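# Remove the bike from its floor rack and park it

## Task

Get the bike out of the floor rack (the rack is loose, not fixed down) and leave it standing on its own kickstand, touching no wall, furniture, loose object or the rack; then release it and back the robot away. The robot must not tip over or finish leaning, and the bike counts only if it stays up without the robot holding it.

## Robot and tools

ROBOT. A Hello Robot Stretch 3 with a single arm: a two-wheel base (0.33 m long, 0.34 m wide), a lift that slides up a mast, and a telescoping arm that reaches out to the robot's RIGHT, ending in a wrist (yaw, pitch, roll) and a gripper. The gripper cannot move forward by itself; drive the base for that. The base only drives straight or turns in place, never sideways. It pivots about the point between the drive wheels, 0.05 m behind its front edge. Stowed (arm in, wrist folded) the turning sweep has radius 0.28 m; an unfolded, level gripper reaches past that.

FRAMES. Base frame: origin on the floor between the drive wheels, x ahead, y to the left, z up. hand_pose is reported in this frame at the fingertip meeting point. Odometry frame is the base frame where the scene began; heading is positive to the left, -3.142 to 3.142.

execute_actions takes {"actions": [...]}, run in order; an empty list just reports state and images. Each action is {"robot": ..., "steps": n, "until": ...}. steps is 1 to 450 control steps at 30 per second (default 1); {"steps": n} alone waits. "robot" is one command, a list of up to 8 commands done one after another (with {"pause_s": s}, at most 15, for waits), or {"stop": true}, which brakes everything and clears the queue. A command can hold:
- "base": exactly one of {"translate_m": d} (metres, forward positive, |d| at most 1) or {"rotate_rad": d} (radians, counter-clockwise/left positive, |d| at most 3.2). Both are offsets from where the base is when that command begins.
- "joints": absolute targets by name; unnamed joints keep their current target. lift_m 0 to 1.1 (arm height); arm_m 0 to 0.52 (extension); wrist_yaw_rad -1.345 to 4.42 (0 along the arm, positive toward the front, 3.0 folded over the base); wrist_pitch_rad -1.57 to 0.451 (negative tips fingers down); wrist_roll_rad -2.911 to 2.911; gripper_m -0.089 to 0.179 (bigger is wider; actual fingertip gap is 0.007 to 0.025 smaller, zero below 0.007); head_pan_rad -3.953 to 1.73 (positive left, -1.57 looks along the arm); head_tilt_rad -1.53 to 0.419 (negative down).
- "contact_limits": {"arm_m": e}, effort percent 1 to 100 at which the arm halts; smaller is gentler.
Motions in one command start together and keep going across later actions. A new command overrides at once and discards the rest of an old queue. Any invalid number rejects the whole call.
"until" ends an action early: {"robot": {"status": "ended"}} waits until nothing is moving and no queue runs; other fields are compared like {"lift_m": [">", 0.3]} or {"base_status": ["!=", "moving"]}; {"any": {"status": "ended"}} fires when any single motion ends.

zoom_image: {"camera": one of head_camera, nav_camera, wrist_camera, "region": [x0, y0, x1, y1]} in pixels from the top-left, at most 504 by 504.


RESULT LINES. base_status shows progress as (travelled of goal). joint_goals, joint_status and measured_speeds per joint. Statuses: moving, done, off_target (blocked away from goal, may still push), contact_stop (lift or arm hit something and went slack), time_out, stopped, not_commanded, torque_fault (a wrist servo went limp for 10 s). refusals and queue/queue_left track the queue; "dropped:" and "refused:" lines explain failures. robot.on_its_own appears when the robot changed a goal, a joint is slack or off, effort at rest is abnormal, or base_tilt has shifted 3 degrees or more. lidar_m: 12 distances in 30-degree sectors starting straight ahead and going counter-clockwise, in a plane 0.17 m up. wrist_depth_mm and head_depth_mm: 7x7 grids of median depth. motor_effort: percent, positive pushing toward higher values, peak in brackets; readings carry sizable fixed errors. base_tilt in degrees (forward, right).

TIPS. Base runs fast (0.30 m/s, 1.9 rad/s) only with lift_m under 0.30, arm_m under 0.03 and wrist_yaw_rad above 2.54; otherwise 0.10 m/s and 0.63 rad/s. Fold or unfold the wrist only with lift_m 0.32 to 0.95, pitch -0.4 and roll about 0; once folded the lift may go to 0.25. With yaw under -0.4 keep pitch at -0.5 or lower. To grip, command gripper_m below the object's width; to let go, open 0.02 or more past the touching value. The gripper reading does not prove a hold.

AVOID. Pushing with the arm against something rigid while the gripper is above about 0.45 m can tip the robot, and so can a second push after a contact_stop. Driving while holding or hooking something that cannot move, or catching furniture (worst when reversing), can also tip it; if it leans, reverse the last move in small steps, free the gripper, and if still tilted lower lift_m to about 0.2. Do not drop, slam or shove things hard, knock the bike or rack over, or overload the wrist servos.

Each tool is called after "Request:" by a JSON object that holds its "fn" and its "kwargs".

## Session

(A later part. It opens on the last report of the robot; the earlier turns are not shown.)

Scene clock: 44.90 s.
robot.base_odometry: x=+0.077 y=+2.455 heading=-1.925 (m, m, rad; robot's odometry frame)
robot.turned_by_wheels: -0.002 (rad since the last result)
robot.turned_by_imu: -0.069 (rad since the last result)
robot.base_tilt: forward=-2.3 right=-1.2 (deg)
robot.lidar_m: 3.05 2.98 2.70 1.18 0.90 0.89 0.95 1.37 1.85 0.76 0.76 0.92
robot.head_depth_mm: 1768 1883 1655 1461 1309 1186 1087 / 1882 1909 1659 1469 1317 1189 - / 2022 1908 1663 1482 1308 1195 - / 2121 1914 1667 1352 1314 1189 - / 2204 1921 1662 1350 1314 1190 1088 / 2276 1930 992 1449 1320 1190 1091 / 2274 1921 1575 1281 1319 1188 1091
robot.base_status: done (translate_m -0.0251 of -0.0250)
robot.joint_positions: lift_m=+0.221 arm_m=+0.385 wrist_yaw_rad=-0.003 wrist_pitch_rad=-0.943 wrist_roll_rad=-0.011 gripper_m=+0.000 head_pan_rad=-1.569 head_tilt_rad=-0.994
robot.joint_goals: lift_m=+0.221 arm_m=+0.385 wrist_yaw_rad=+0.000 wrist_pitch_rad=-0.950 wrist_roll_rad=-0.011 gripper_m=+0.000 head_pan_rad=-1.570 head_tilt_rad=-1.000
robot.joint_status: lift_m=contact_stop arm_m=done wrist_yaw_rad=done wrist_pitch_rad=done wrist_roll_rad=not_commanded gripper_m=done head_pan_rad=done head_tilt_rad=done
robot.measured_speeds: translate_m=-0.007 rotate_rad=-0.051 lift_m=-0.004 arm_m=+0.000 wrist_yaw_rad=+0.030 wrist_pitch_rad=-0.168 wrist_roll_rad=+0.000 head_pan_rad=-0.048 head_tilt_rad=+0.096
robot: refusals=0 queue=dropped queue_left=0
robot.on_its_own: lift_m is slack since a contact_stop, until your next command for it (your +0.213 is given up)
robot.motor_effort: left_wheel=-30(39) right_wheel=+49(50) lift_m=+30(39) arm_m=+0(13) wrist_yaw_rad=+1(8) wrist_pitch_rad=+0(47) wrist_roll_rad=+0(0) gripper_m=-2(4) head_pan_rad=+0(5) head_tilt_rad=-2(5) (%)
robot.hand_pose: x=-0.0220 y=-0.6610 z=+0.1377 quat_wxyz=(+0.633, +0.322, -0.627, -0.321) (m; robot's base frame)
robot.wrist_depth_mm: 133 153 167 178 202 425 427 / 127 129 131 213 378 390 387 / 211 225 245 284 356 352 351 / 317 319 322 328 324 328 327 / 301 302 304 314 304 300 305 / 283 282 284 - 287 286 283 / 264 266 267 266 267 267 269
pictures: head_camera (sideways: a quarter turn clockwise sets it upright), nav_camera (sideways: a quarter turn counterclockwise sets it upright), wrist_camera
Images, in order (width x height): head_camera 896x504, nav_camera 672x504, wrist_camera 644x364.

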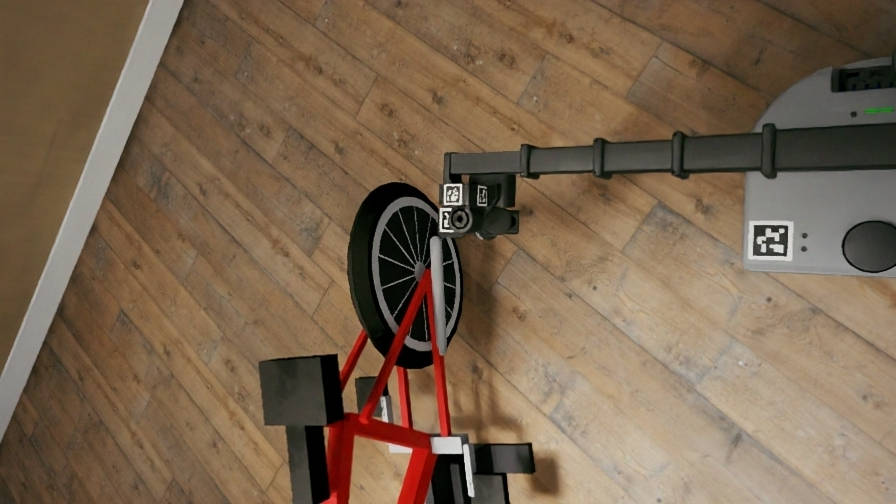

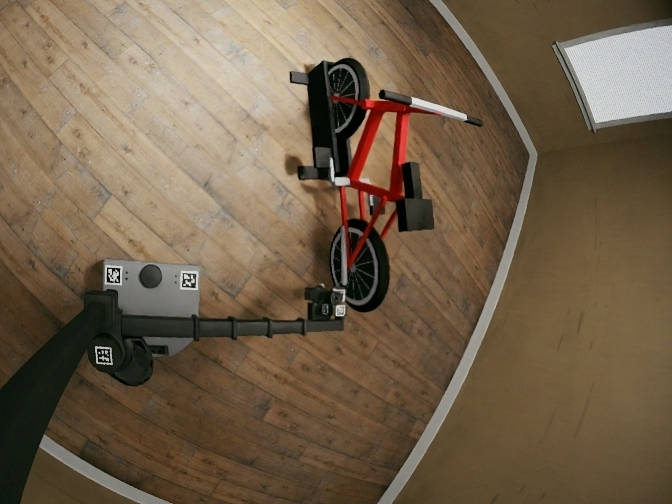

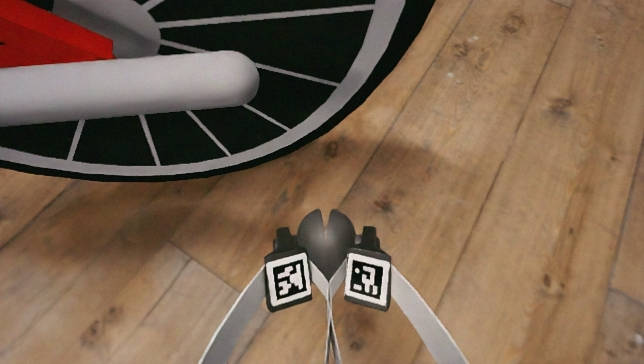

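Request:
{"fn": "execute_actions", "kwargs": {"actions": [{"robot":[{"joints":{"arm_m":0.0,"lift_m":0.235,"wrist_pitch_rad":-0.4,"head_tilt_rad":-1.15},"base":{"rotate_rad":0.57}},{"base":{"translate_m":-0.38}},{"base":{"rotate_rad":-0.5}},{"base":{"translate_m":0.34}},{"joints":{"arm_m":0.14}}],"steps":450,"until":{"robot":{"status":"ended"}}},{"steps":100,"until":{"robot":{"status":"ended"}}}]}}

Scene clock: 62.83 s.
robot.base_odometry: x=-0.100 y=+2.499 heading=-1.853 (m, m, rad; robot's odometry frame)
robot.turned_by_wheels: +0.073 (rad since the last result)
robot.turned_by_imu: +0.090 (rad since the last result)
robot.base_tilt: forward=-2.3 right=-1.5 (deg)
robot.lidar_m: 3.05 3.07 2.39 1.24 1.01 1.00 1.11 1.72 1.71 0.59 0.60 0.80
robot.head_depth_mm: 1739 1618 1481 1360 1251 1165 - / 1796 1625 1478 1362 1254 - - / 1797 1632 1477 1343 1244 - - / 1803 1628 1485 1311 1244 - 1073 / 1807 1633 1119 1336 1261 1170 1093 / 1812 1629 988 1344 1256 1169 1095 / 1814 1638 1129 1276 1261 1170 1096
robot.base_status: done (translate_m +0.3400 of +0.3400)
robot.joint_positions: lift_m=+0.235 arm_m=+0.140 wrist_yaw_rad=+0.000 wrist_pitch_rad=-0.419 wrist_roll_rad=-0.005 gripper_m=+0.000 head_pan_rad=-1.569 head_tilt_rad=-1.137
robot.joint_goals: lift_m=+0.235 arm_m=+0.140 wrist_yaw_rad=+0.000 wrist_pitch_rad=-0.400 wrist_roll_rad=-0.005 gripper_m=+0.000 head_pan_rad=-1.570 head_tilt_rad=-1.150
robot.joint_status: lift_m=done arm_m=done wrist_yaw_rad=done wrist_pitch_rad=done wrist_roll_rad=not_commanded gripper_m=done head_pan_rad=done head_tilt_rad=done
robot.measured_speeds: translate_m=+0.000 rotate_rad=+0.000 lift_m=+0.000 arm_m=+0.000 wrist_yaw_rad=+0.000 wrist_pitch_rad=+0.000 wrist_roll_rad=+0.000 head_pan_rad=+0.000 head_tilt_rad=+0.000
robot: refusals=0 queue=done queue_left=0
robot.motor_effort: left_wheel=+4(49) right_wheel=-4(42) lift_m=+32(43) arm_m=+5(9) wrist_yaw_rad=+1(41) wrist_pitch_rad=+6(58) wrist_roll_rad=-2(5) gripper_m=-2(10) head_pan_rad=-1(1) head_tilt_rad=-4(12) (%)
robot.hand_pose: x=-0.0216 y=-0.5088 z=+0.2473 quat_wxyz=(+0.693, +0.148, -0.690, -0.147) (m; robot's base frame)
robot.wrist_depth_mm: 229 185 188 194 212 - 978 / 192 199 203 211 220 - - / 217 208 223 230 238 805 796 / 236 235 238 253 261 614 622 / 233 234 234 271 292 506 502 / 429 292 297 - 428 426 418 / 373 378 355 359 373 366 366
pictures: head_camera (sideways: a quarter turn clockwise sets it upright), nav_camera (sideways: a quarter turn counterclockwise sets it upright), wrist_camera
Images, in order (width x height): head_camera 896x504, nav_camera 672x504, wrist_camera 644x364.

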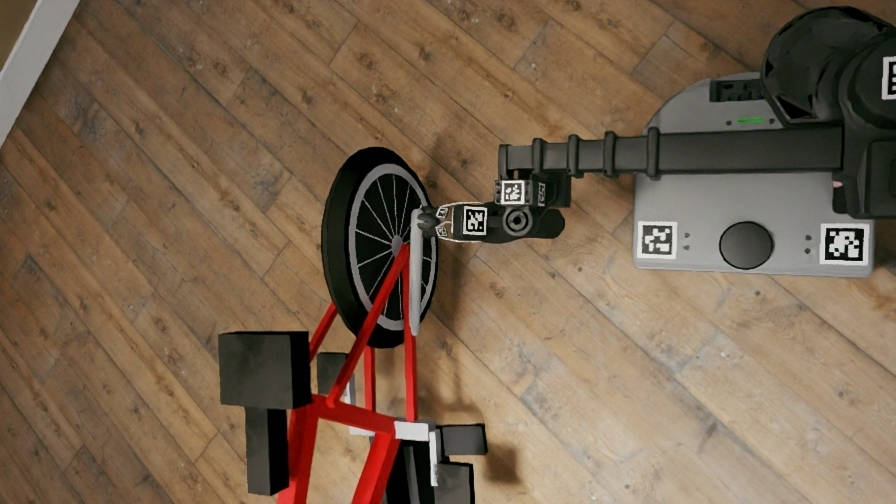

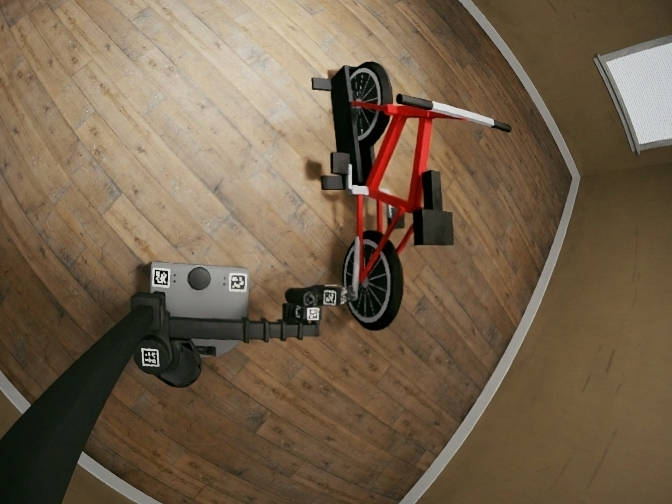

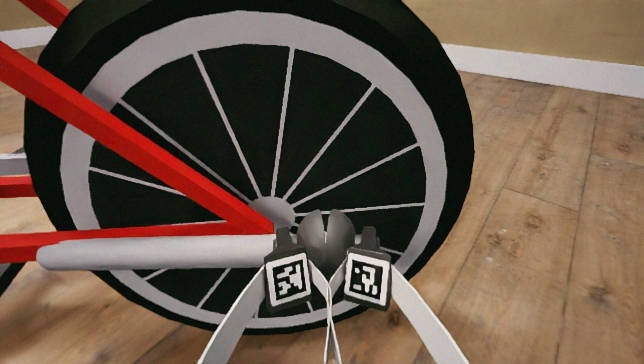

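Request:
{"fn": "execute_actions", "kwargs": {"actions": [{"robot":[{"joints":{"wrist_pitch_rad":-0.05,"arm_m":0.11}},{"joints":{"lift_m":0.15}},{"joints":{"arm_m":0.175}}],"steps":450,"until":{"robot":{"status":"ended"}}},{"robot":{"joints":{"wrist_pitch_rad":-0.6,"arm_m":0.205},"base":{"translate_m":0.03}},"steps":45,"until":{"robot":{"status":"ended"}}}]}}

Scene clock: 68.57 s.
robot.base_odometry: x=-0.108 y=+2.470 heading=-1.853 (m, m, rad; robot's odometry frame)
robot.turned_by_wheels: +0.000 (rad since the last result)
robot.turned_by_imu: -0.001 (rad since the last result)
robot.base_tilt: forward=-3.2 right=-1.7 (deg)
robot.lidar_m: 3.01 3.07 2.43 1.26 1.04 1.03 1.13 1.74 0.63 0.48 0.60 0.79
robot.head_depth_mm: 1756 1628 1477 1355 1248 1165 1084 / 1802 1624 1473 1357 1255 - - / 1812 1628 1480 1337 1249 - - / 1809 1626 1482 1305 1260 - 1073 / 1823 1632 1127 1328 1257 1169 1097 / 1803 1633 981 1336 1262 1171 1092 / 1807 1633 1111 1268 1269 1175 1096
robot.base_status: moving (translate_m +0.0300 of +0.0300)
robot.joint_positions: lift_m=+0.150 arm_m=+0.205 wrist_yaw_rad=-0.009 wrist_pitch_rad=-0.578 wrist_roll_rad=-0.003 gripper_m=+0.000 head_pan_rad=-1.569 head_tilt_rad=-1.138
robot.joint_goals: lift_m=+0.150 arm_m=+0.205 wrist_yaw_rad=+0.000 wrist_pitch_rad=-0.600 wrist_roll_rad=-0.003 gripper_m=+0.000 head_pan_rad=-1.570 head_tilt_rad=-1.150
robot.joint_status: lift_m=done arm_m=done wrist_yaw_rad=done wrist_pitch_rad=done wrist_roll_rad=not_commanded gripper_m=done head_pan_rad=done head_tilt_rad=done
robot.measured_speeds: translate_m=+0.000 rotate_rad=+0.000 lift_m=+0.000 arm_m=+0.000 wrist_yaw_rad=+0.000 wrist_pitch_rad=+0.000 wrist_roll_rad=+0.000 head_pan_rad=+0.000 head_tilt_rad=+0.000
robot: refusals=0 queue=running queue_left=0
robot.motor_effort: left_wheel=+0(9) right_wheel=+4(11) lift_m=+23(32) arm_m=+4(4) wrist_yaw_rad=+8(10) wrist_pitch_rad=-9(43) wrist_roll_rad=-3(3) gripper_m=-2(4) head_pan_rad=+1(0) head_tilt_rad=-5(5) (%)
robot.hand_pose: x=-0.0233 y=-0.5512 z=+0.1288 quat_wxyz=(+0.678, +0.199, -0.677, -0.204) (m; robot's base frame)
robot.wrist_depth_mm: 124 104 128 133 138 142 151 / 135 138 123 148 154 159 512 / 125 127 129 167 173 181 448 / 169 175 183 191 200 220 374 / 183 200 210 212 234 320 321 / 98 105 249 - 284 283 284 / 246 94 103 251 251 250 249
pictures: head_camera (sideways: a quarter turn clockwise sets it upright), nav_camera (sideways: a quarter turn counterclockwise sets it upright), wrist_camera
Images, in order (width x height): head_camera 896x504, nav_camera 672x504, wrist_camera 644x364.

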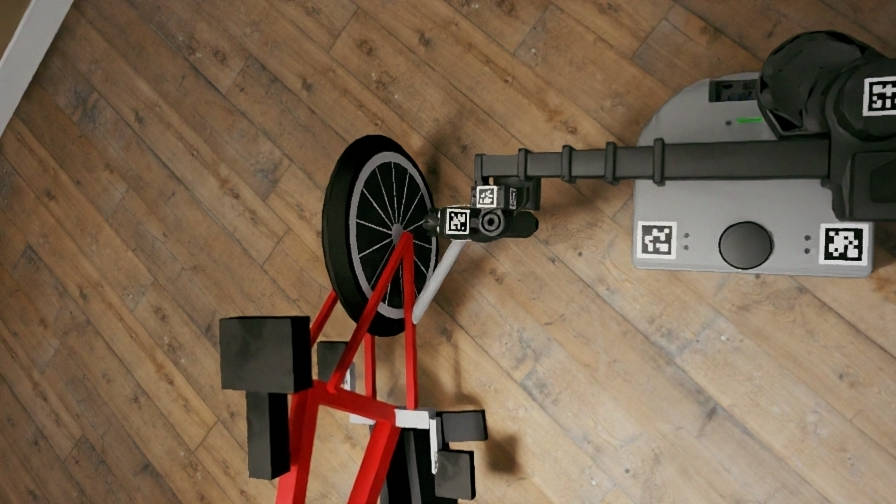

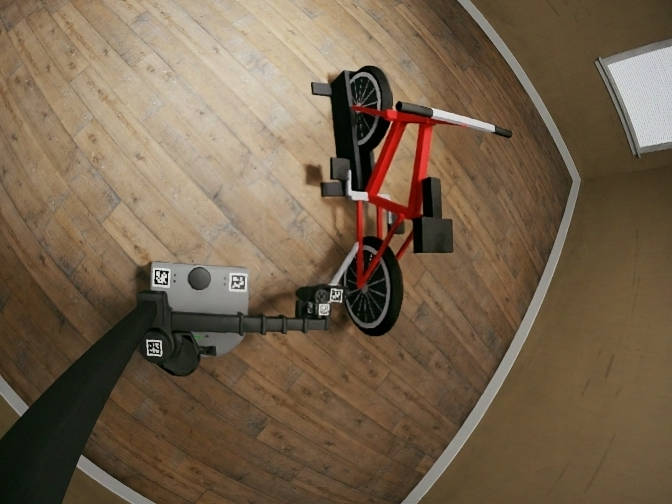

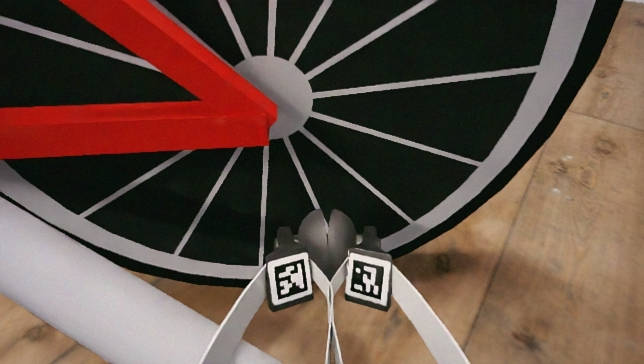

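Working. Pull in slightly, pitch more, drive forward.

Request:
{"fn": "execute_actions", "kwargs": {"actions": [{"robot":{"joints":{"wrist_pitch_rad":-0.75,"arm_m":0.19},"base":{"translate_m":0.12}},"steps":90,"until":{"robot":{"status":"ended"}}}]}}

Scene clock: 70.97 s.
robot.base_odometry: x=-0.141 y=+2.355 heading=-1.853 (m, m, rad; robot's odometry frame)
robot.turned_by_wheels: +0.000 (rad since the last result)
robot.turned_by_imu: +0.000 (rad since the last result)
robot.base_tilt: forward=-2.5 right=-1.3 (deg)
robot.lidar_m: 2.92 2.98 2.65 1.38 1.12 1.12 1.23 1.82 0.62 0.49 0.70 0.77
robot.head_depth_mm: 1783 1621 1481 1353 1258 1166 1086 / 1797 1621 1476 1325 1252 - - / 1805 1637 1488 1304 1251 - - / 1799 1635 1081 1303 1251 - 1073 / 1811 1624 979 1345 1256 1174 1095 / 1810 1637 1159 1269 1258 1178 1096 / 1812 1637 1142 1303 1265 1171 1096
robot.base_status: done (translate_m +0.1200 of +0.1200)
robot.joint_positions: lift_m=+0.150 arm_m=+0.190 wrist_yaw_rad=-0.002 wrist_pitch_rad=-0.757 wrist_roll_rad=-0.003 gripper_m=+0.000 head_pan_rad=-1.569 head_tilt_rad=-1.138
robot.joint_goals: lift_m=+0.150 arm_m=+0.190 wrist_yaw_rad=+0.000 wrist_pitch_rad=-0.750 wrist_roll_rad=-0.003 gripper_m=+0.000 head_pan_rad=-1.570 head_tilt_rad=-1.150
robot.joint_status: lift_m=done arm_m=done wrist_yaw_rad=done wrist_pitch_rad=done wrist_roll_rad=not_commanded gripper_m=done head_pan_rad=done head_tilt_rad=done
robot.measured_speeds: translate_m=+0.000 rotate_rad=+0.000 lift_m=+0.000 arm_m=+0.000 wrist_yaw_rad=+0.000 wrist_pitch_rad=+0.000 wrist_roll_rad=+0.000 head_pan_rad=+0.000 head_tilt_rad=+0.000
robot: refusals=0 queue=done queue_left=0
robot.motor_effort: left_wheel=+2(7) right_wheel=-2(9) lift_m=+26(26) arm_m=-4(6) wrist_yaw_rad=+1(8) wrist_pitch_rad=+2(12) wrist_roll_rad=-3(3) gripper_m=-2(3) head_pan_rad=+0(1) head_tilt_rad=-4(4) (%)
robot.hand_pose: x=-0.0219 y=-0.5051 z=+0.0954 quat_wxyz=(+0.658, +0.261, -0.656, -0.262) (m; robot's base frame)
robot.wrist_depth_mm: 454 105 146 151 157 162 168 / 408 103 167 172 180 187 194 / 339 103 211 203 212 221 236 / 307 100 304 287 258 290 299 / 273 99 274 278 270 269 268 / 248 97 245 - 246 244 244 / 226 96 225 225 222 221 221
pictures: head_camera (sideways: a quarter turn clockwise sets it upright), nav_camera (sideways: a quarter turn counterclockwise sets it upright), wrist_camera
Images, in order (width x height): head_camera 896x504, nav_camera 672x504, wrist_camera 644x364.

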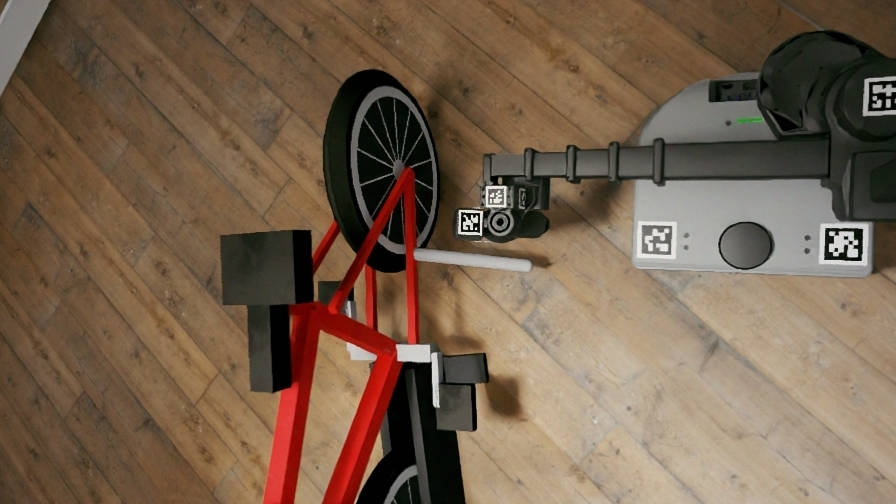

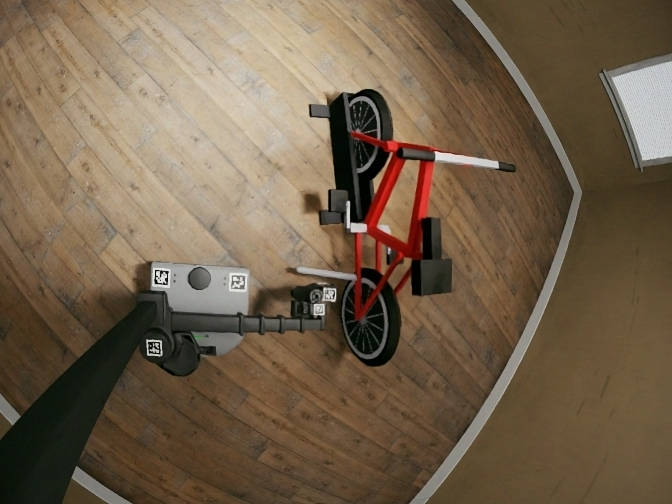

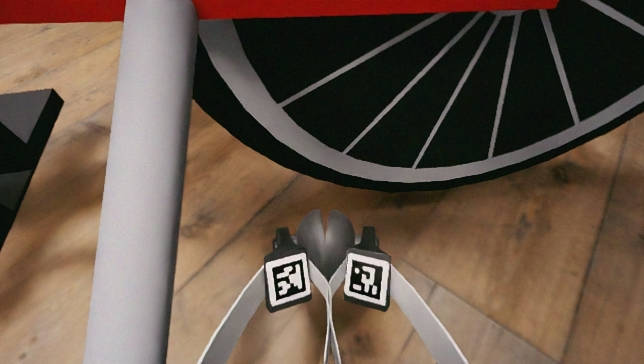

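Request:
{"fn": "execute_actions", "kwargs": {"actions": [{"robot":[{"joints":{"lift_m":0.5,"arm_m":0.0,"wrist_pitch_rad":0,"gripper_m":0.12,"head_tilt_rad":-0.9}},{"base":{"translate_m":0.44}}],"steps":450,"until":{"robot":{"status":"ended"}}}]}}

Scene clock: 80.37 s.
robot.base_odometry: x=-0.264 y=+1.932 heading=-1.853 (m, m, rad; robot's odometry frame)
robot.turned_by_wheels: +0.000 (rad since the last result)
robot.turned_by_imu: +0.000 (rad since the last result)
robot.base_tilt: forward=-2.5 right=-1.3 (deg)
robot.lidar_m: 2.54 2.70 2.68 1.79 1.46 1.46 1.61 0.84 0.63 0.55 0.55 2.31
robot.head_depth_mm: 1992 2132 1826 988 1254 1196 1095 / 2141 2203 1829 1270 1159 1238 - / 2325 2200 1787 1473 1215 1237 - / 2491 2207 1830 1538 1187 1217 1111 / 2599 2209 1837 1563 1118 1218 1098 / 2537 2194 1827 1564 1160 1221 1100 / 2335 2216 1838 1572 1375 1214 1099
robot.base_status: done (translate_m +0.4400 of +0.4400)
robot.joint_positions: lift_m=+0.500 arm_m=+0.001 wrist_yaw_rad=+0.001 wrist_pitch_rad=-0.021 wrist_roll_rad=-0.008 gripper_m=+0.120 head_pan_rad=-1.569 head_tilt_rad=-0.901
robot.joint_goals: lift_m=+0.500 arm_m=+0.000 wrist_yaw_rad=+0.000 wrist_pitch_rad=+0.000 wrist_roll_rad=-0.008 gripper_m=+0.120 head_pan_rad=-1.570 head_tilt_rad=-0.900
robot.joint_status: lift_m=done arm_m=done wrist_yaw_rad=done wrist_pitch_rad=done wrist_roll_rad=not_commanded gripper_m=done head_pan_rad=done head_tilt_rad=done
robot.measured_speeds: translate_m=+0.000 rotate_rad=+0.000 lift_m=+0.000 arm_m=+0.000 wrist_yaw_rad=+0.000 wrist_pitch_rad=+0.000 wrist_roll_rad=+0.000 head_pan_rad=+0.000 head_tilt_rad=+0.000
robot: refusals=0 queue=done queue_left=0
robot.motor_effort: left_wheel=+1(8) right_wheel=-2(5) lift_m=+33(49) arm_m=-5(6) wrist_yaw_rad=+0(3) wrist_pitch_rad=+7(81) wrist_roll_rad=-1(5) gripper_m=+0(81) head_pan_rad=+0(1) head_tilt_rad=+0(9) (%)
robot.hand_pose: x=-0.0212 y=-0.4019 z=+0.6090 quat_wxyz=(+0.710, +0.008, -0.704, -0.008) (m; robot's base frame)
robot.wrist_depth_mm: - - - - - - - / - - - - - 141 - / - - - - - - - / - - - - - - - / - - - 361 - 377 372 / - - - - - 395 - / 970 948 912 381 947 885 470
pictures: head_camera (sideways: a quarter turn clockwise sets it upright), nav_camera (sideways: a quarter turn counterclockwise sets it upright), wrist_camera
Images, in order (width x height): head_camera 896x504, nav_camera 672x504, wrist_camera 644x364.

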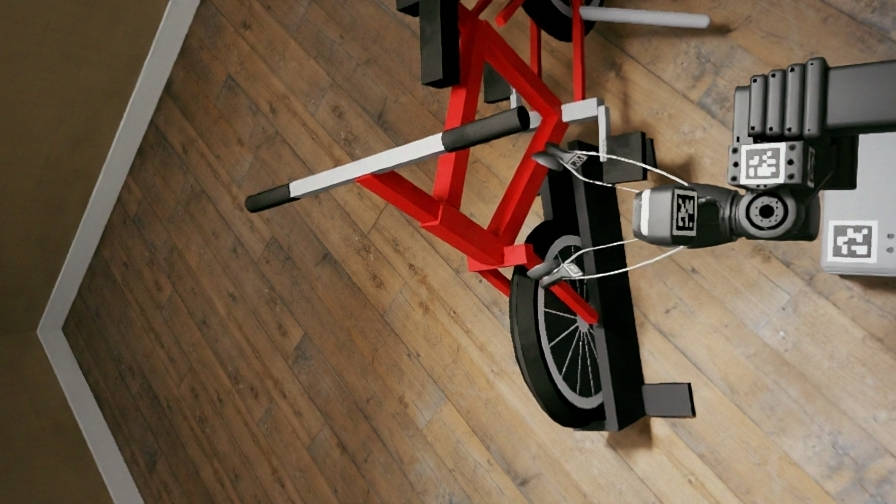

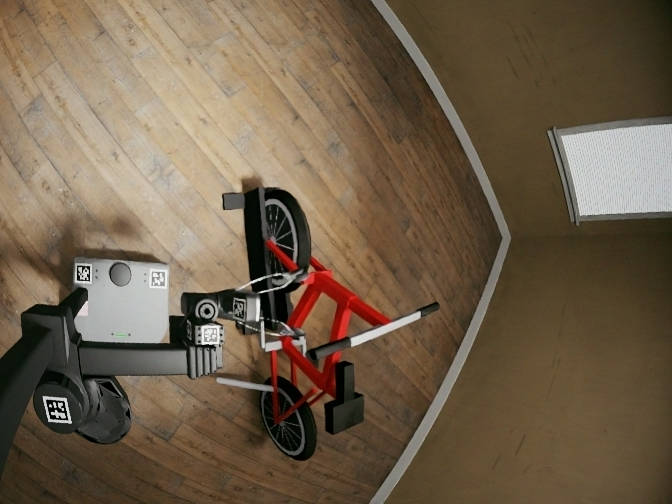

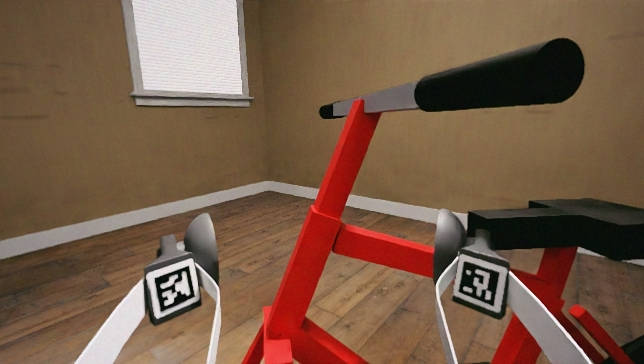

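Request:
{"fn": "execute_actions", "kwargs": {"actions": [{"robot":[{"base":{"rotate_rad":0.06},"joints":{"lift_m":0.49}},{"base":{"translate_m":-0.06}},{"joints":{"arm_m":0.17}}],"steps":450,"until":{"robot":{"status":"ended"}}}]}}

Scene clock: 85.43 s.
robot.base_odometry: x=-0.251 y=+1.991 heading=-1.793 (m, m, rad; robot's odometry frame)
robot.turned_by_wheels: +0.060 (rad since the last result)
robot.turned_by_imu: +0.060 (rad since the last result)
robot.base_tilt: forward=-2.3 right=-1.2 (deg)
robot.lidar_m: 2.67 2.73 2.72 1.67 1.41 1.41 1.60 0.79 0.59 0.56 0.56 2.36
robot.head_depth_mm: 1998 2133 1829 946 1186 1196 1098 / 2165 2200 1827 1506 1255 - - / 2371 2183 1790 929 - 1213 1124 / 2568 2199 1839 1511 1182 1214 1127 / 2619 2202 1832 1572 1154 1220 1095 / 2475 2202 1830 1575 1142 1222 1095 / 2305 2190 1831 1570 1373 1224 1098
robot.base_status: done (translate_m -0.0600 of -0.0600)
robot.joint_positions: lift_m=+0.490 arm_m=+0.170 wrist_yaw_rad=+0.001 wrist_pitch_rad=-0.021 wrist_roll_rad=-0.008 gripper_m=+0.120 head_pan_rad=-1.569 head_tilt_rad=-0.901
robot.joint_goals: lift_m=+0.490 arm_m=+0.170 wrist_yaw_rad=+0.000 wrist_pitch_rad=+0.000 wrist_roll_rad=-0.008 gripper_m=+0.120 head_pan_rad=-1.570 head_tilt_rad=-0.900
robot.joint_status: lift_m=done arm_m=done wrist_yaw_rad=done wrist_pitch_rad=done wrist_roll_rad=not_commanded gripper_m=done head_pan_rad=done head_tilt_rad=done
robot.measured_speeds: translate_m=+0.000 rotate_rad=+0.000 lift_m=+0.000 arm_m=+0.000 wrist_yaw_rad=+0.000 wrist_pitch_rad=+0.000 wrist_roll_rad=+0.000 head_pan_rad=+0.000 head_tilt_rad=+0.000
robot: refusals=0 queue=done queue_left=0
robot.motor_effort: left_wheel=-2(7) right_wheel=+3(6) lift_m=+27(33) arm_m=+5(5) wrist_yaw_rad=+0(0) wrist_pitch_rad=+7(7) wrist_roll_rad=-1(1) gripper_m=+0(0) head_pan_rad=-1(0) head_tilt_rad=+0(1) (%)
robot.hand_pose: x=-0.0212 y=-0.5703 z=+0.5993 quat_wxyz=(+0.710, +0.008, -0.704, -0.007) (m; robot's base frame)
robot.wrist_depth_mm: - - - - 119 68 51 / - - - - 135 - - / - - - 352 - - - / - - - 180 - - - / - - - 184 - - - / - - - 197 - - 213 / 943 947 879 191 194 222 194
pictures: head_camera (sideways: a quarter turn clockwise sets it upright), nav_camera (sideways: a quarter turn counterclockwise sets it upright), wrist_camera
Images, in order (width x height): head_camera 896x504, nav_camera 672x504, wrist_camera 644x364.

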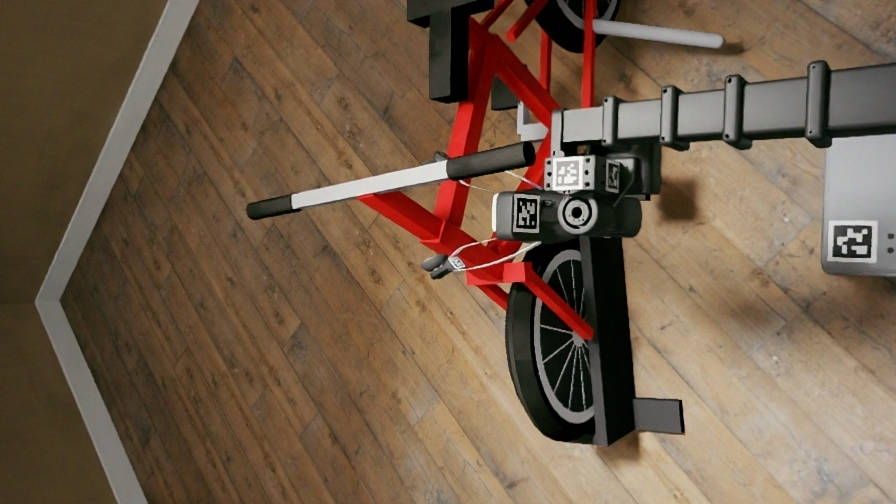

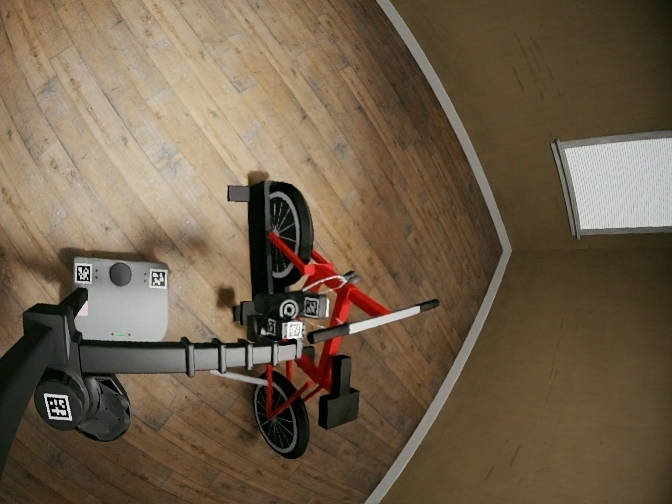

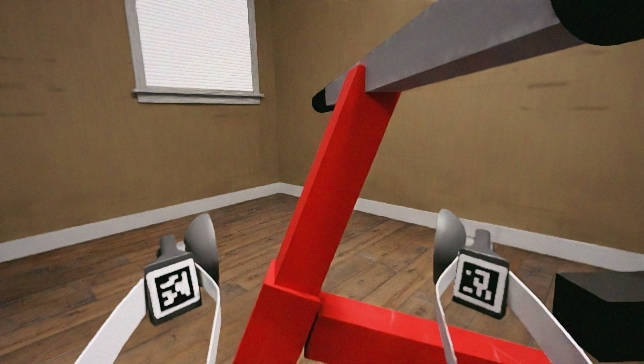

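Request:
{"fn": "execute_actions", "kwargs": {"actions": [{"robot":[{"joints":{"lift_m":0.43,"wrist_pitch_rad":0.32}},{"joints":{"arm_m":0.215},"base":{"translate_m":0.01}}],"steps":450,"until":{"robot":{"status":"ended"}}}]}}

Scene clock: 88.07 s.
robot.base_odometry: x=-0.253 y=+1.981 heading=-1.793 (m, m, rad; robot's odometry frame)
robot.turned_by_wheels: +0.000 (rad since the last result)
robot.turned_by_imu: +0.000 (rad since the last result)
robot.base_tilt: forward=-2.4 right=-1.3 (deg)
robot.lidar_m: 2.66 2.72 2.71 1.68 1.42 1.42 1.61 0.79 0.59 0.56 0.56 2.35
robot.head_depth_mm: 2020 2121 1824 959 1295 1192 1094 / 2177 2191 1830 1511 1258 1227 - / 2383 2201 1778 889 - 1201 1129 / 2576 2194 1840 1268 1189 1216 1128 / 2629 2217 1846 1567 1149 1222 1095 / 2478 2203 1834 1571 1146 1218 1095 / 2285 2209 1825 1572 1369 1220 1100
robot.base_status: done (translate_m +0.0100 of +0.0100)
robot.joint_positions: lift_m=+0.430 arm_m=+0.215 wrist_yaw_rad=+0.001 wrist_pitch_rad=+0.297 wrist_roll_rad=-0.008 gripper_m=+0.120 head_pan_rad=-1.569 head_tilt_rad=-0.901
robot.joint_goals: lift_m=+0.430 arm_m=+0.215 wrist_yaw_rad=+0.000 wrist_pitch_rad=+0.320 wrist_roll_rad=-0.008 gripper_m=+0.120 head_pan_rad=-1.570 head_tilt_rad=-0.900
robot.joint_status: lift_m=done arm_m=done wrist_yaw_rad=done wrist_pitch_rad=done wrist_roll_rad=not_commanded gripper_m=done head_pan_rad=done head_tilt_rad=done
robot.measured_speeds: translate_m=+0.000 rotate_rad=+0.000 lift_m=+0.000 arm_m=+0.000 wrist_yaw_rad=+0.000 wrist_pitch_rad=+0.000 wrist_roll_rad=+0.000 head_pan_rad=+0.000 head_tilt_rad=+0.000
robot: refusals=0 queue=done queue_left=0
robot.motor_effort: left_wheel=-3(4) right_wheel=+3(8) lift_m=+27(27) arm_m=+5(5) wrist_yaw_rad=+0(0) wrist_pitch_rad=+8(8) wrist_roll_rad=-1(1) gripper_m=+0(0) head_pan_rad=+0(1) head_tilt_rad=+1(1) (%)
robot.hand_pose: x=-0.0212 y=-0.6117 z=+0.6209 quat_wxyz=(+0.702, -0.105, -0.696, +0.104) (m; robot's base frame)
robot.wrist_depth_mm: - - - - - 80 - / - - - - 127 - - / - - - - 151 - - / - - - - 150 - - / - - - - - - - / - - - 139 - - - / - - - 135 - - -
pictures: head_camera (sideways: a quarter turn clockwise sets it upright), nav_camera (sideways: a quarter turn counterclockwise sets it upright), wrist_camera
Images, in order (width x height): head_camera 896x504, nav_camera 672x504, wrist_camera 644x364.

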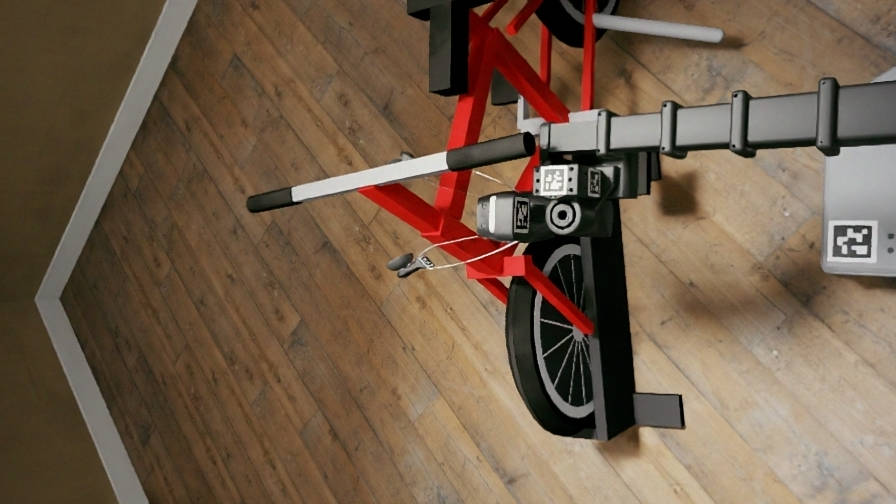

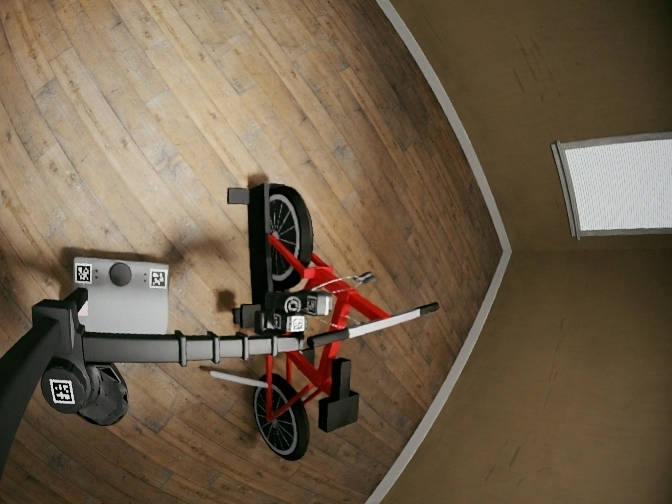

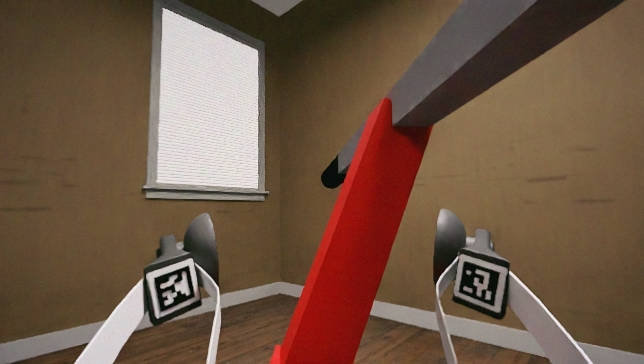

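Request:
{"fn": "execute_actions", "kwargs": {"actions": [{"robot":[{"joints":{"gripper_m":-0.04}},{"joints":{"arm_m":0.2},"base":{"translate_m":-0.2}}],"steps":450,"until":{"robot":{"status":"ended"}}}]}}

Scene clock: 93.30 s.
robot.base_odometry: x=-0.209 y=+2.176 heading=-1.793 (m, m, rad; robot's odometry frame)
robot.turned_by_wheels: +0.001 (rad since the last result)
robot.turned_by_imu: +0.001 (rad since the last result)
robot.base_tilt: forward=-2.4 right=-1.2 (deg)
robot.lidar_m: 2.82 2.86 2.65 1.51 1.28 1.27 1.45 0.79 0.57 0.56 0.56 2.49
robot.head_depth_mm: 1886 2079 1831 975 1136 1196 1097 / 2039 2156 1833 1474 1297 1236 - / 2222 2190 1824 1213 1082 1199 1125 / 2443 2197 1794 964 1195 1212 1126 / 2624 2186 1827 1570 1145 1221 1095 / 2571 2201 1839 1571 1140 1217 1096 / 2442 2201 1836 1567 1265 1220 1099
robot.base_status: done (translate_m -0.2000 of -0.2000)
robot.joint_positions: lift_m=+0.430 arm_m=+0.200 wrist_yaw_rad=+0.075 wrist_pitch_rad=+0.304 wrist_roll_rad=+0.031 gripper_m=-0.027 head_pan_rad=-1.569 head_tilt_rad=-0.901
robot.joint_goals: lift_m=+0.430 arm_m=+0.200 wrist_yaw_rad=+0.050 wrist_pitch_rad=+0.320 wrist_roll_rad=+0.031 gripper_m=-0.028 head_pan_rad=-1.570 head_tilt_rad=-0.900
robot.joint_status: lift_m=done arm_m=done wrist_yaw_rad=done wrist_pitch_rad=done wrist_roll_rad=not_commanded gripper_m=done head_pan_rad=done head_tilt_rad=done
robot.measured_speeds: translate_m=+0.000 rotate_rad=+0.000 lift_m=+0.000 arm_m=+0.000 wrist_yaw_rad=+0.000 wrist_pitch_rad=+0.000 wrist_roll_rad=+0.000 head_pan_rad=+0.000 head_tilt_rad=+0.000
robot: refusals=0 queue=done queue_left=0
robot.on_its_own: wrist_yaw_rad is held at +0.050, not at your +0.000, by its stall guard, which is still easing; gripper_m is held at -0.028, not at your -0.040, by its stall guard, which is still easing
robot.motor_effort: left_wheel=+7(14) right_wheel=-14(34) lift_m=+27(27) arm_m=-6(9) wrist_yaw_rad=-20(51) wrist_pitch_rad=+5(8) wrist_roll_rad=-17(18) gripper_m=-24(99) head_pan_rad=+1(0) head_tilt_rad=+0(0) (%)
robot.hand_pose: x=-0.0026 y=-0.5965 z=+0.6224 quat_wxyz=(+0.684, -0.078, -0.713, +0.134) (m; robot's base frame)
robot.wrist_depth_mm: - - - - 75 - - / - - - - 106 - - / - - - - - - - / - - - 145 - - - / - - - 141 - - - / - - - 139 - - - / - - - 136 - - -
pictures: head_camera (sideways: a quarter turn clockwise sets it upright), nav_camera (sideways: a quarter turn counterclockwise sets it upright), wrist_camera
Images, in order (width x height): head_camera 896x504, nav_camera 672x504, wrist_camera 644x364.

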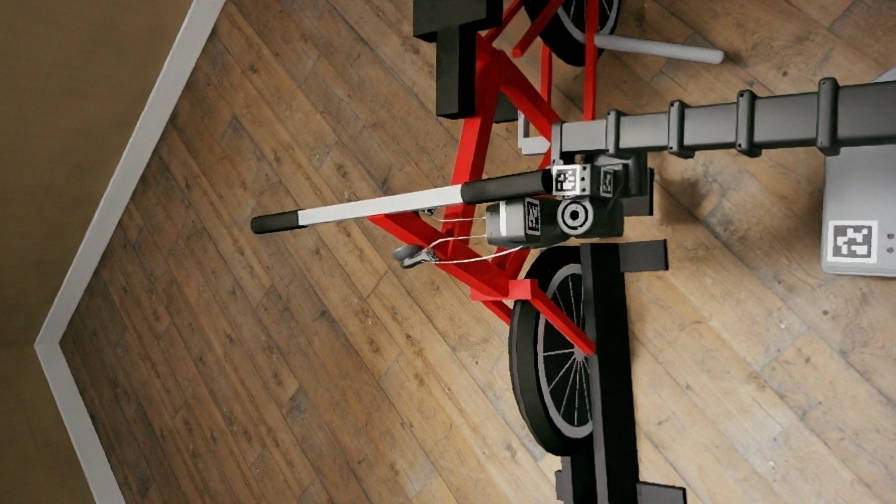

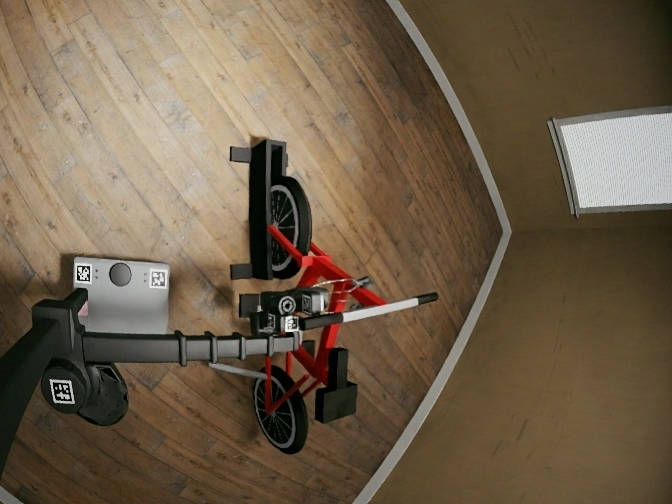

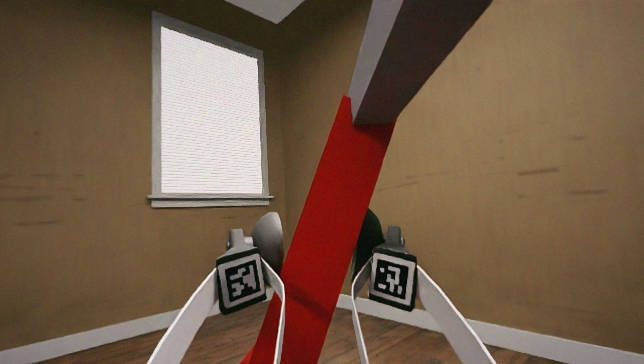

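Request:
{"fn": "execute_actions", "kwargs": {"actions": [{"robot":{"base":{"translate_m":-0.3}},"steps":450,"until":{"robot":{"status":"ended"}}}]}}

Scene clock: 97.50 s.
robot.base_odometry: x=-0.143 y=+2.469 heading=-1.793 (m, m, rad; robot's odometry frame)
robot.turned_by_wheels: -0.001 (rad since the last result)
robot.turned_by_imu: -0.001 (rad since the last result)
robot.base_tilt: forward=-2.5 right=-1.3 (deg)
robot.lidar_m: 3.07 3.06 2.22 1.25 1.06 1.06 1.20 0.79 0.57 0.57 0.57 2.71
robot.head_depth_mm: 1694 1897 1827 914 1147 1195 1096 / 1822 2038 1830 1237 1297 1229 - / 1996 2132 1835 1499 1117 1197 1125 / 2188 2196 1778 914 1299 1216 1129 / 2448 2201 1835 1563 1178 1219 1094 / 2629 2211 1832 1567 1165 1219 1099 / 2557 2210 1839 1558 1231 1222 1099
robot.base_status: done (translate_m -0.3000 of -0.3000)
robot.joint_positions: lift_m=+0.430 arm_m=+0.200 wrist_yaw_rad=+0.164 wrist_pitch_rad=+0.296 wrist_roll_rad=+0.022 gripper_m=-0.018 head_pan_rad=-1.569 head_tilt_rad=-0.901
robot.joint_goals: lift_m=+0.430 arm_m=+0.200 wrist_yaw_rad=+0.171 wrist_pitch_rad=+0.320 wrist_roll_rad=+0.022 gripper_m=-0.019 head_pan_rad=-1.570 head_tilt_rad=-0.900
robot.joint_status: lift_m=done arm_m=done wrist_yaw_rad=done wrist_pitch_rad=done wrist_roll_rad=not_commanded gripper_m=done head_pan_rad=done head_tilt_rad=done
robot.measured_speeds: translate_m=+0.000 rotate_rad=+0.000 lift_m=+0.000 arm_m=+0.000 wrist_yaw_rad=+0.000 wrist_pitch_rad=+0.000 wrist_roll_rad=+0.000 head_pan_rad=+0.000 head_tilt_rad=+0.000
robot: refusals=0 queue=done queue_left=0
robot.on_its_own: wrist_yaw_rad is held at +0.171, not at your +0.000, by its stall guard, which is not easing now; gripper_m is held at -0.019, not at your -0.040, by its stall guard, which is not easing now
robot.motor_effort: left_wheel=-2(12) right_wheel=+2(33) lift_m=+28(28) arm_m=-4(6) wrist_yaw_rad=+7(44) wrist_pitch_rad=+8(9) wrist_roll_rad=-14(17) gripper_m=-18(26) head_pan_rad=-2(1) head_tilt_rad=+0(0) (%)
robot.hand_pose: x=+0.0197 y=-0.5941 z=+0.6205 quat_wxyz=(+0.681, -0.045, -0.713, +0.161) (m; robot's base frame)
robot.wrist_depth_mm: - - - - 68 - - / - - - - 102 - - / - - - - - - - / - - - 146 - - - / - - - 143 - - - / - - - 141 - - - / - - - 140 - - -
pictures: head_camera (sideways: a quarter turn clockwise sets it upright), nav_camera (sideways: a quarter turn counterclockwise sets it upright), wrist_camera
Images, in order (width x height): head_camera 896x504, nav_camera 672x504, wrist_camera 644x364.

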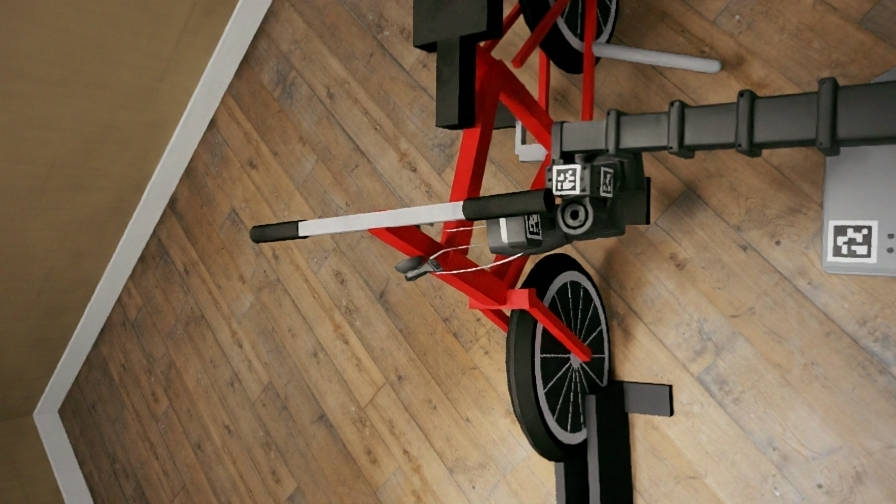

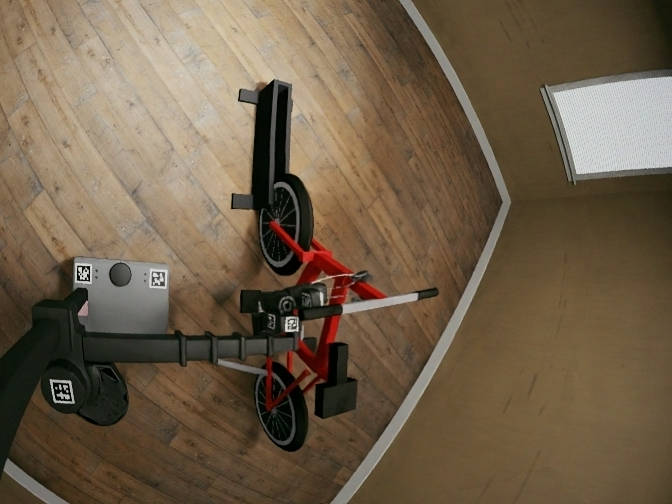

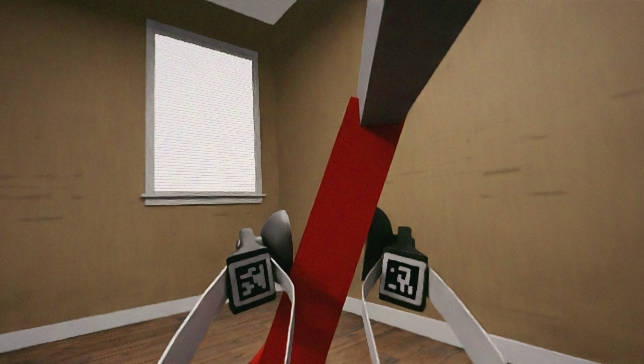

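Request:
{"fn": "execute_actions", "kwargs": {"actions": [{"robot":[{"base":{"translate_m":-0.17}},{"joints":{"arm_m":0.15}}],"steps":450,"until":{"robot":{"status":"ended"}}}]}}

Scene clock: 102.13 s.
robot.base_odometry: x=-0.105 y=+2.635 heading=-1.793 (m, m, rad; robot's odometry frame)
robot.turned_by_wheels: +0.000 (rad since the last result)
robot.turned_by_imu: -0.001 (rad since the last result)
robot.base_tilt: forward=-2.2 right=-1.1 (deg)
robot.lidar_m: 3.21 3.17 2.00 1.11 0.93 0.93 1.06 0.77 0.59 0.55 0.57 2.83
robot.head_depth_mm: 1568 1777 1825 1563 1137 1198 1091 / 1704 1927 1822 1560 1179 1226 - / 1867 2093 1783 1475 1104 1194 1126 / 2049 2193 1829 1546 1143 1214 1126 / 2280 2211 1834 1559 1153 1215 1096 / 2511 2200 1835 1563 1171 1218 1098 / 2629 2204 1825 1569 1324 1220 1094
robot.base_status: done (translate_m -0.1700 of -0.1700)
robot.joint_positions: lift_m=+0.429 arm_m=+0.151 wrist_yaw_rad=+0.098 wrist_pitch_rad=+0.302 wrist_roll_rad=+0.022 gripper_m=-0.018 head_pan_rad=-1.569 head_tilt_rad=-0.901
robot.joint_goals: lift_m=+0.430 arm_m=+0.150 wrist_yaw_rad=+0.171 wrist_pitch_rad=+0.320 wrist_roll_rad=+0.022 gripper_m=-0.019 head_pan_rad=-1.570 head_tilt_rad=-0.900
robot.joint_status: lift_m=done arm_m=done wrist_yaw_rad=done wrist_pitch_rad=done wrist_roll_rad=not_commanded gripper_m=done head_pan_rad=done head_tilt_rad=done
robot.measured_speeds: translate_m=+0.000 rotate_rad=+0.000 lift_m=+0.000 arm_m=+0.000 wrist_yaw_rad=+0.000 wrist_pitch_rad=+0.000 wrist_roll_rad=+0.000 head_pan_rad=+0.000 head_tilt_rad=+0.000
robot: refusals=0 queue=done queue_left=0
robot.on_its_own: wrist_yaw_rad is held at +0.171, not at your +0.000, by its stall guard, which is still easing; gripper_m is held at -0.019, not at your -0.040, by its stall guard, which is not easing now
robot.motor_effort: left_wheel=-11(16) right_wheel=+12(20) lift_m=+57(56) arm_m=-13(15) wrist_yaw_rad=+63(80) wrist_pitch_rad=+6(8) wrist_roll_rad=-14(14) gripper_m=-26(28) head_pan_rad=-1(2) head_tilt_rad=+0(1) (%)
robot.hand_pose: x=+0.0032 y=-0.5466 z=+0.6209 quat_wxyz=(+0.685, -0.070, -0.711, +0.141) (m; robot's base frame)
robot.wrist_depth_mm: - - - - 80 68 - / - - - - 102 - 977 / - - - - 146 - 981 / - - - - - - 949 / - - - 146 - - 970 / - - - 146 - - 960 / - - - 145 - - 965
pictures: head_camera (sideways: a quarter turn clockwise sets it upright), nav_camera (sideways: a quarter turn counterclockwise sets it upright), wrist_camera
Images, in order (width x height): head_camera 896x504, nav_camera 672x504, wrist_camera 644x364.

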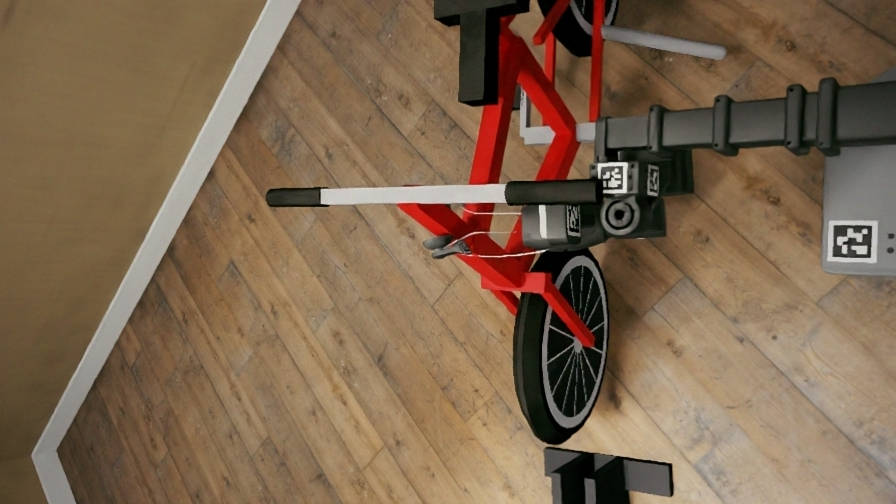

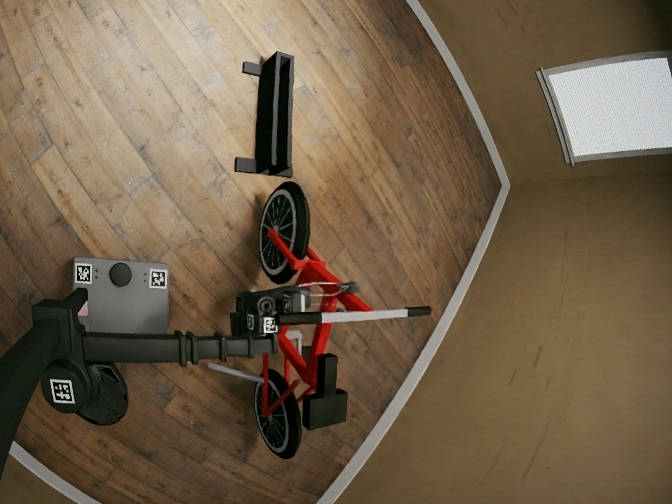

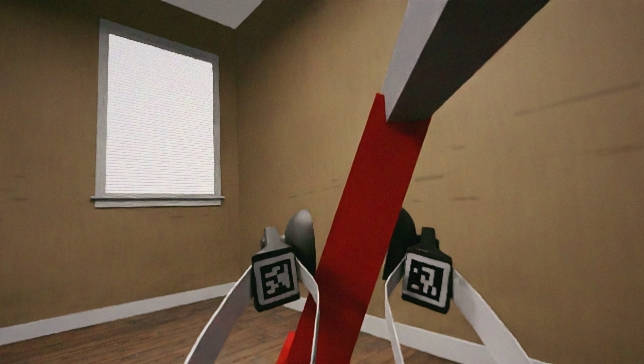

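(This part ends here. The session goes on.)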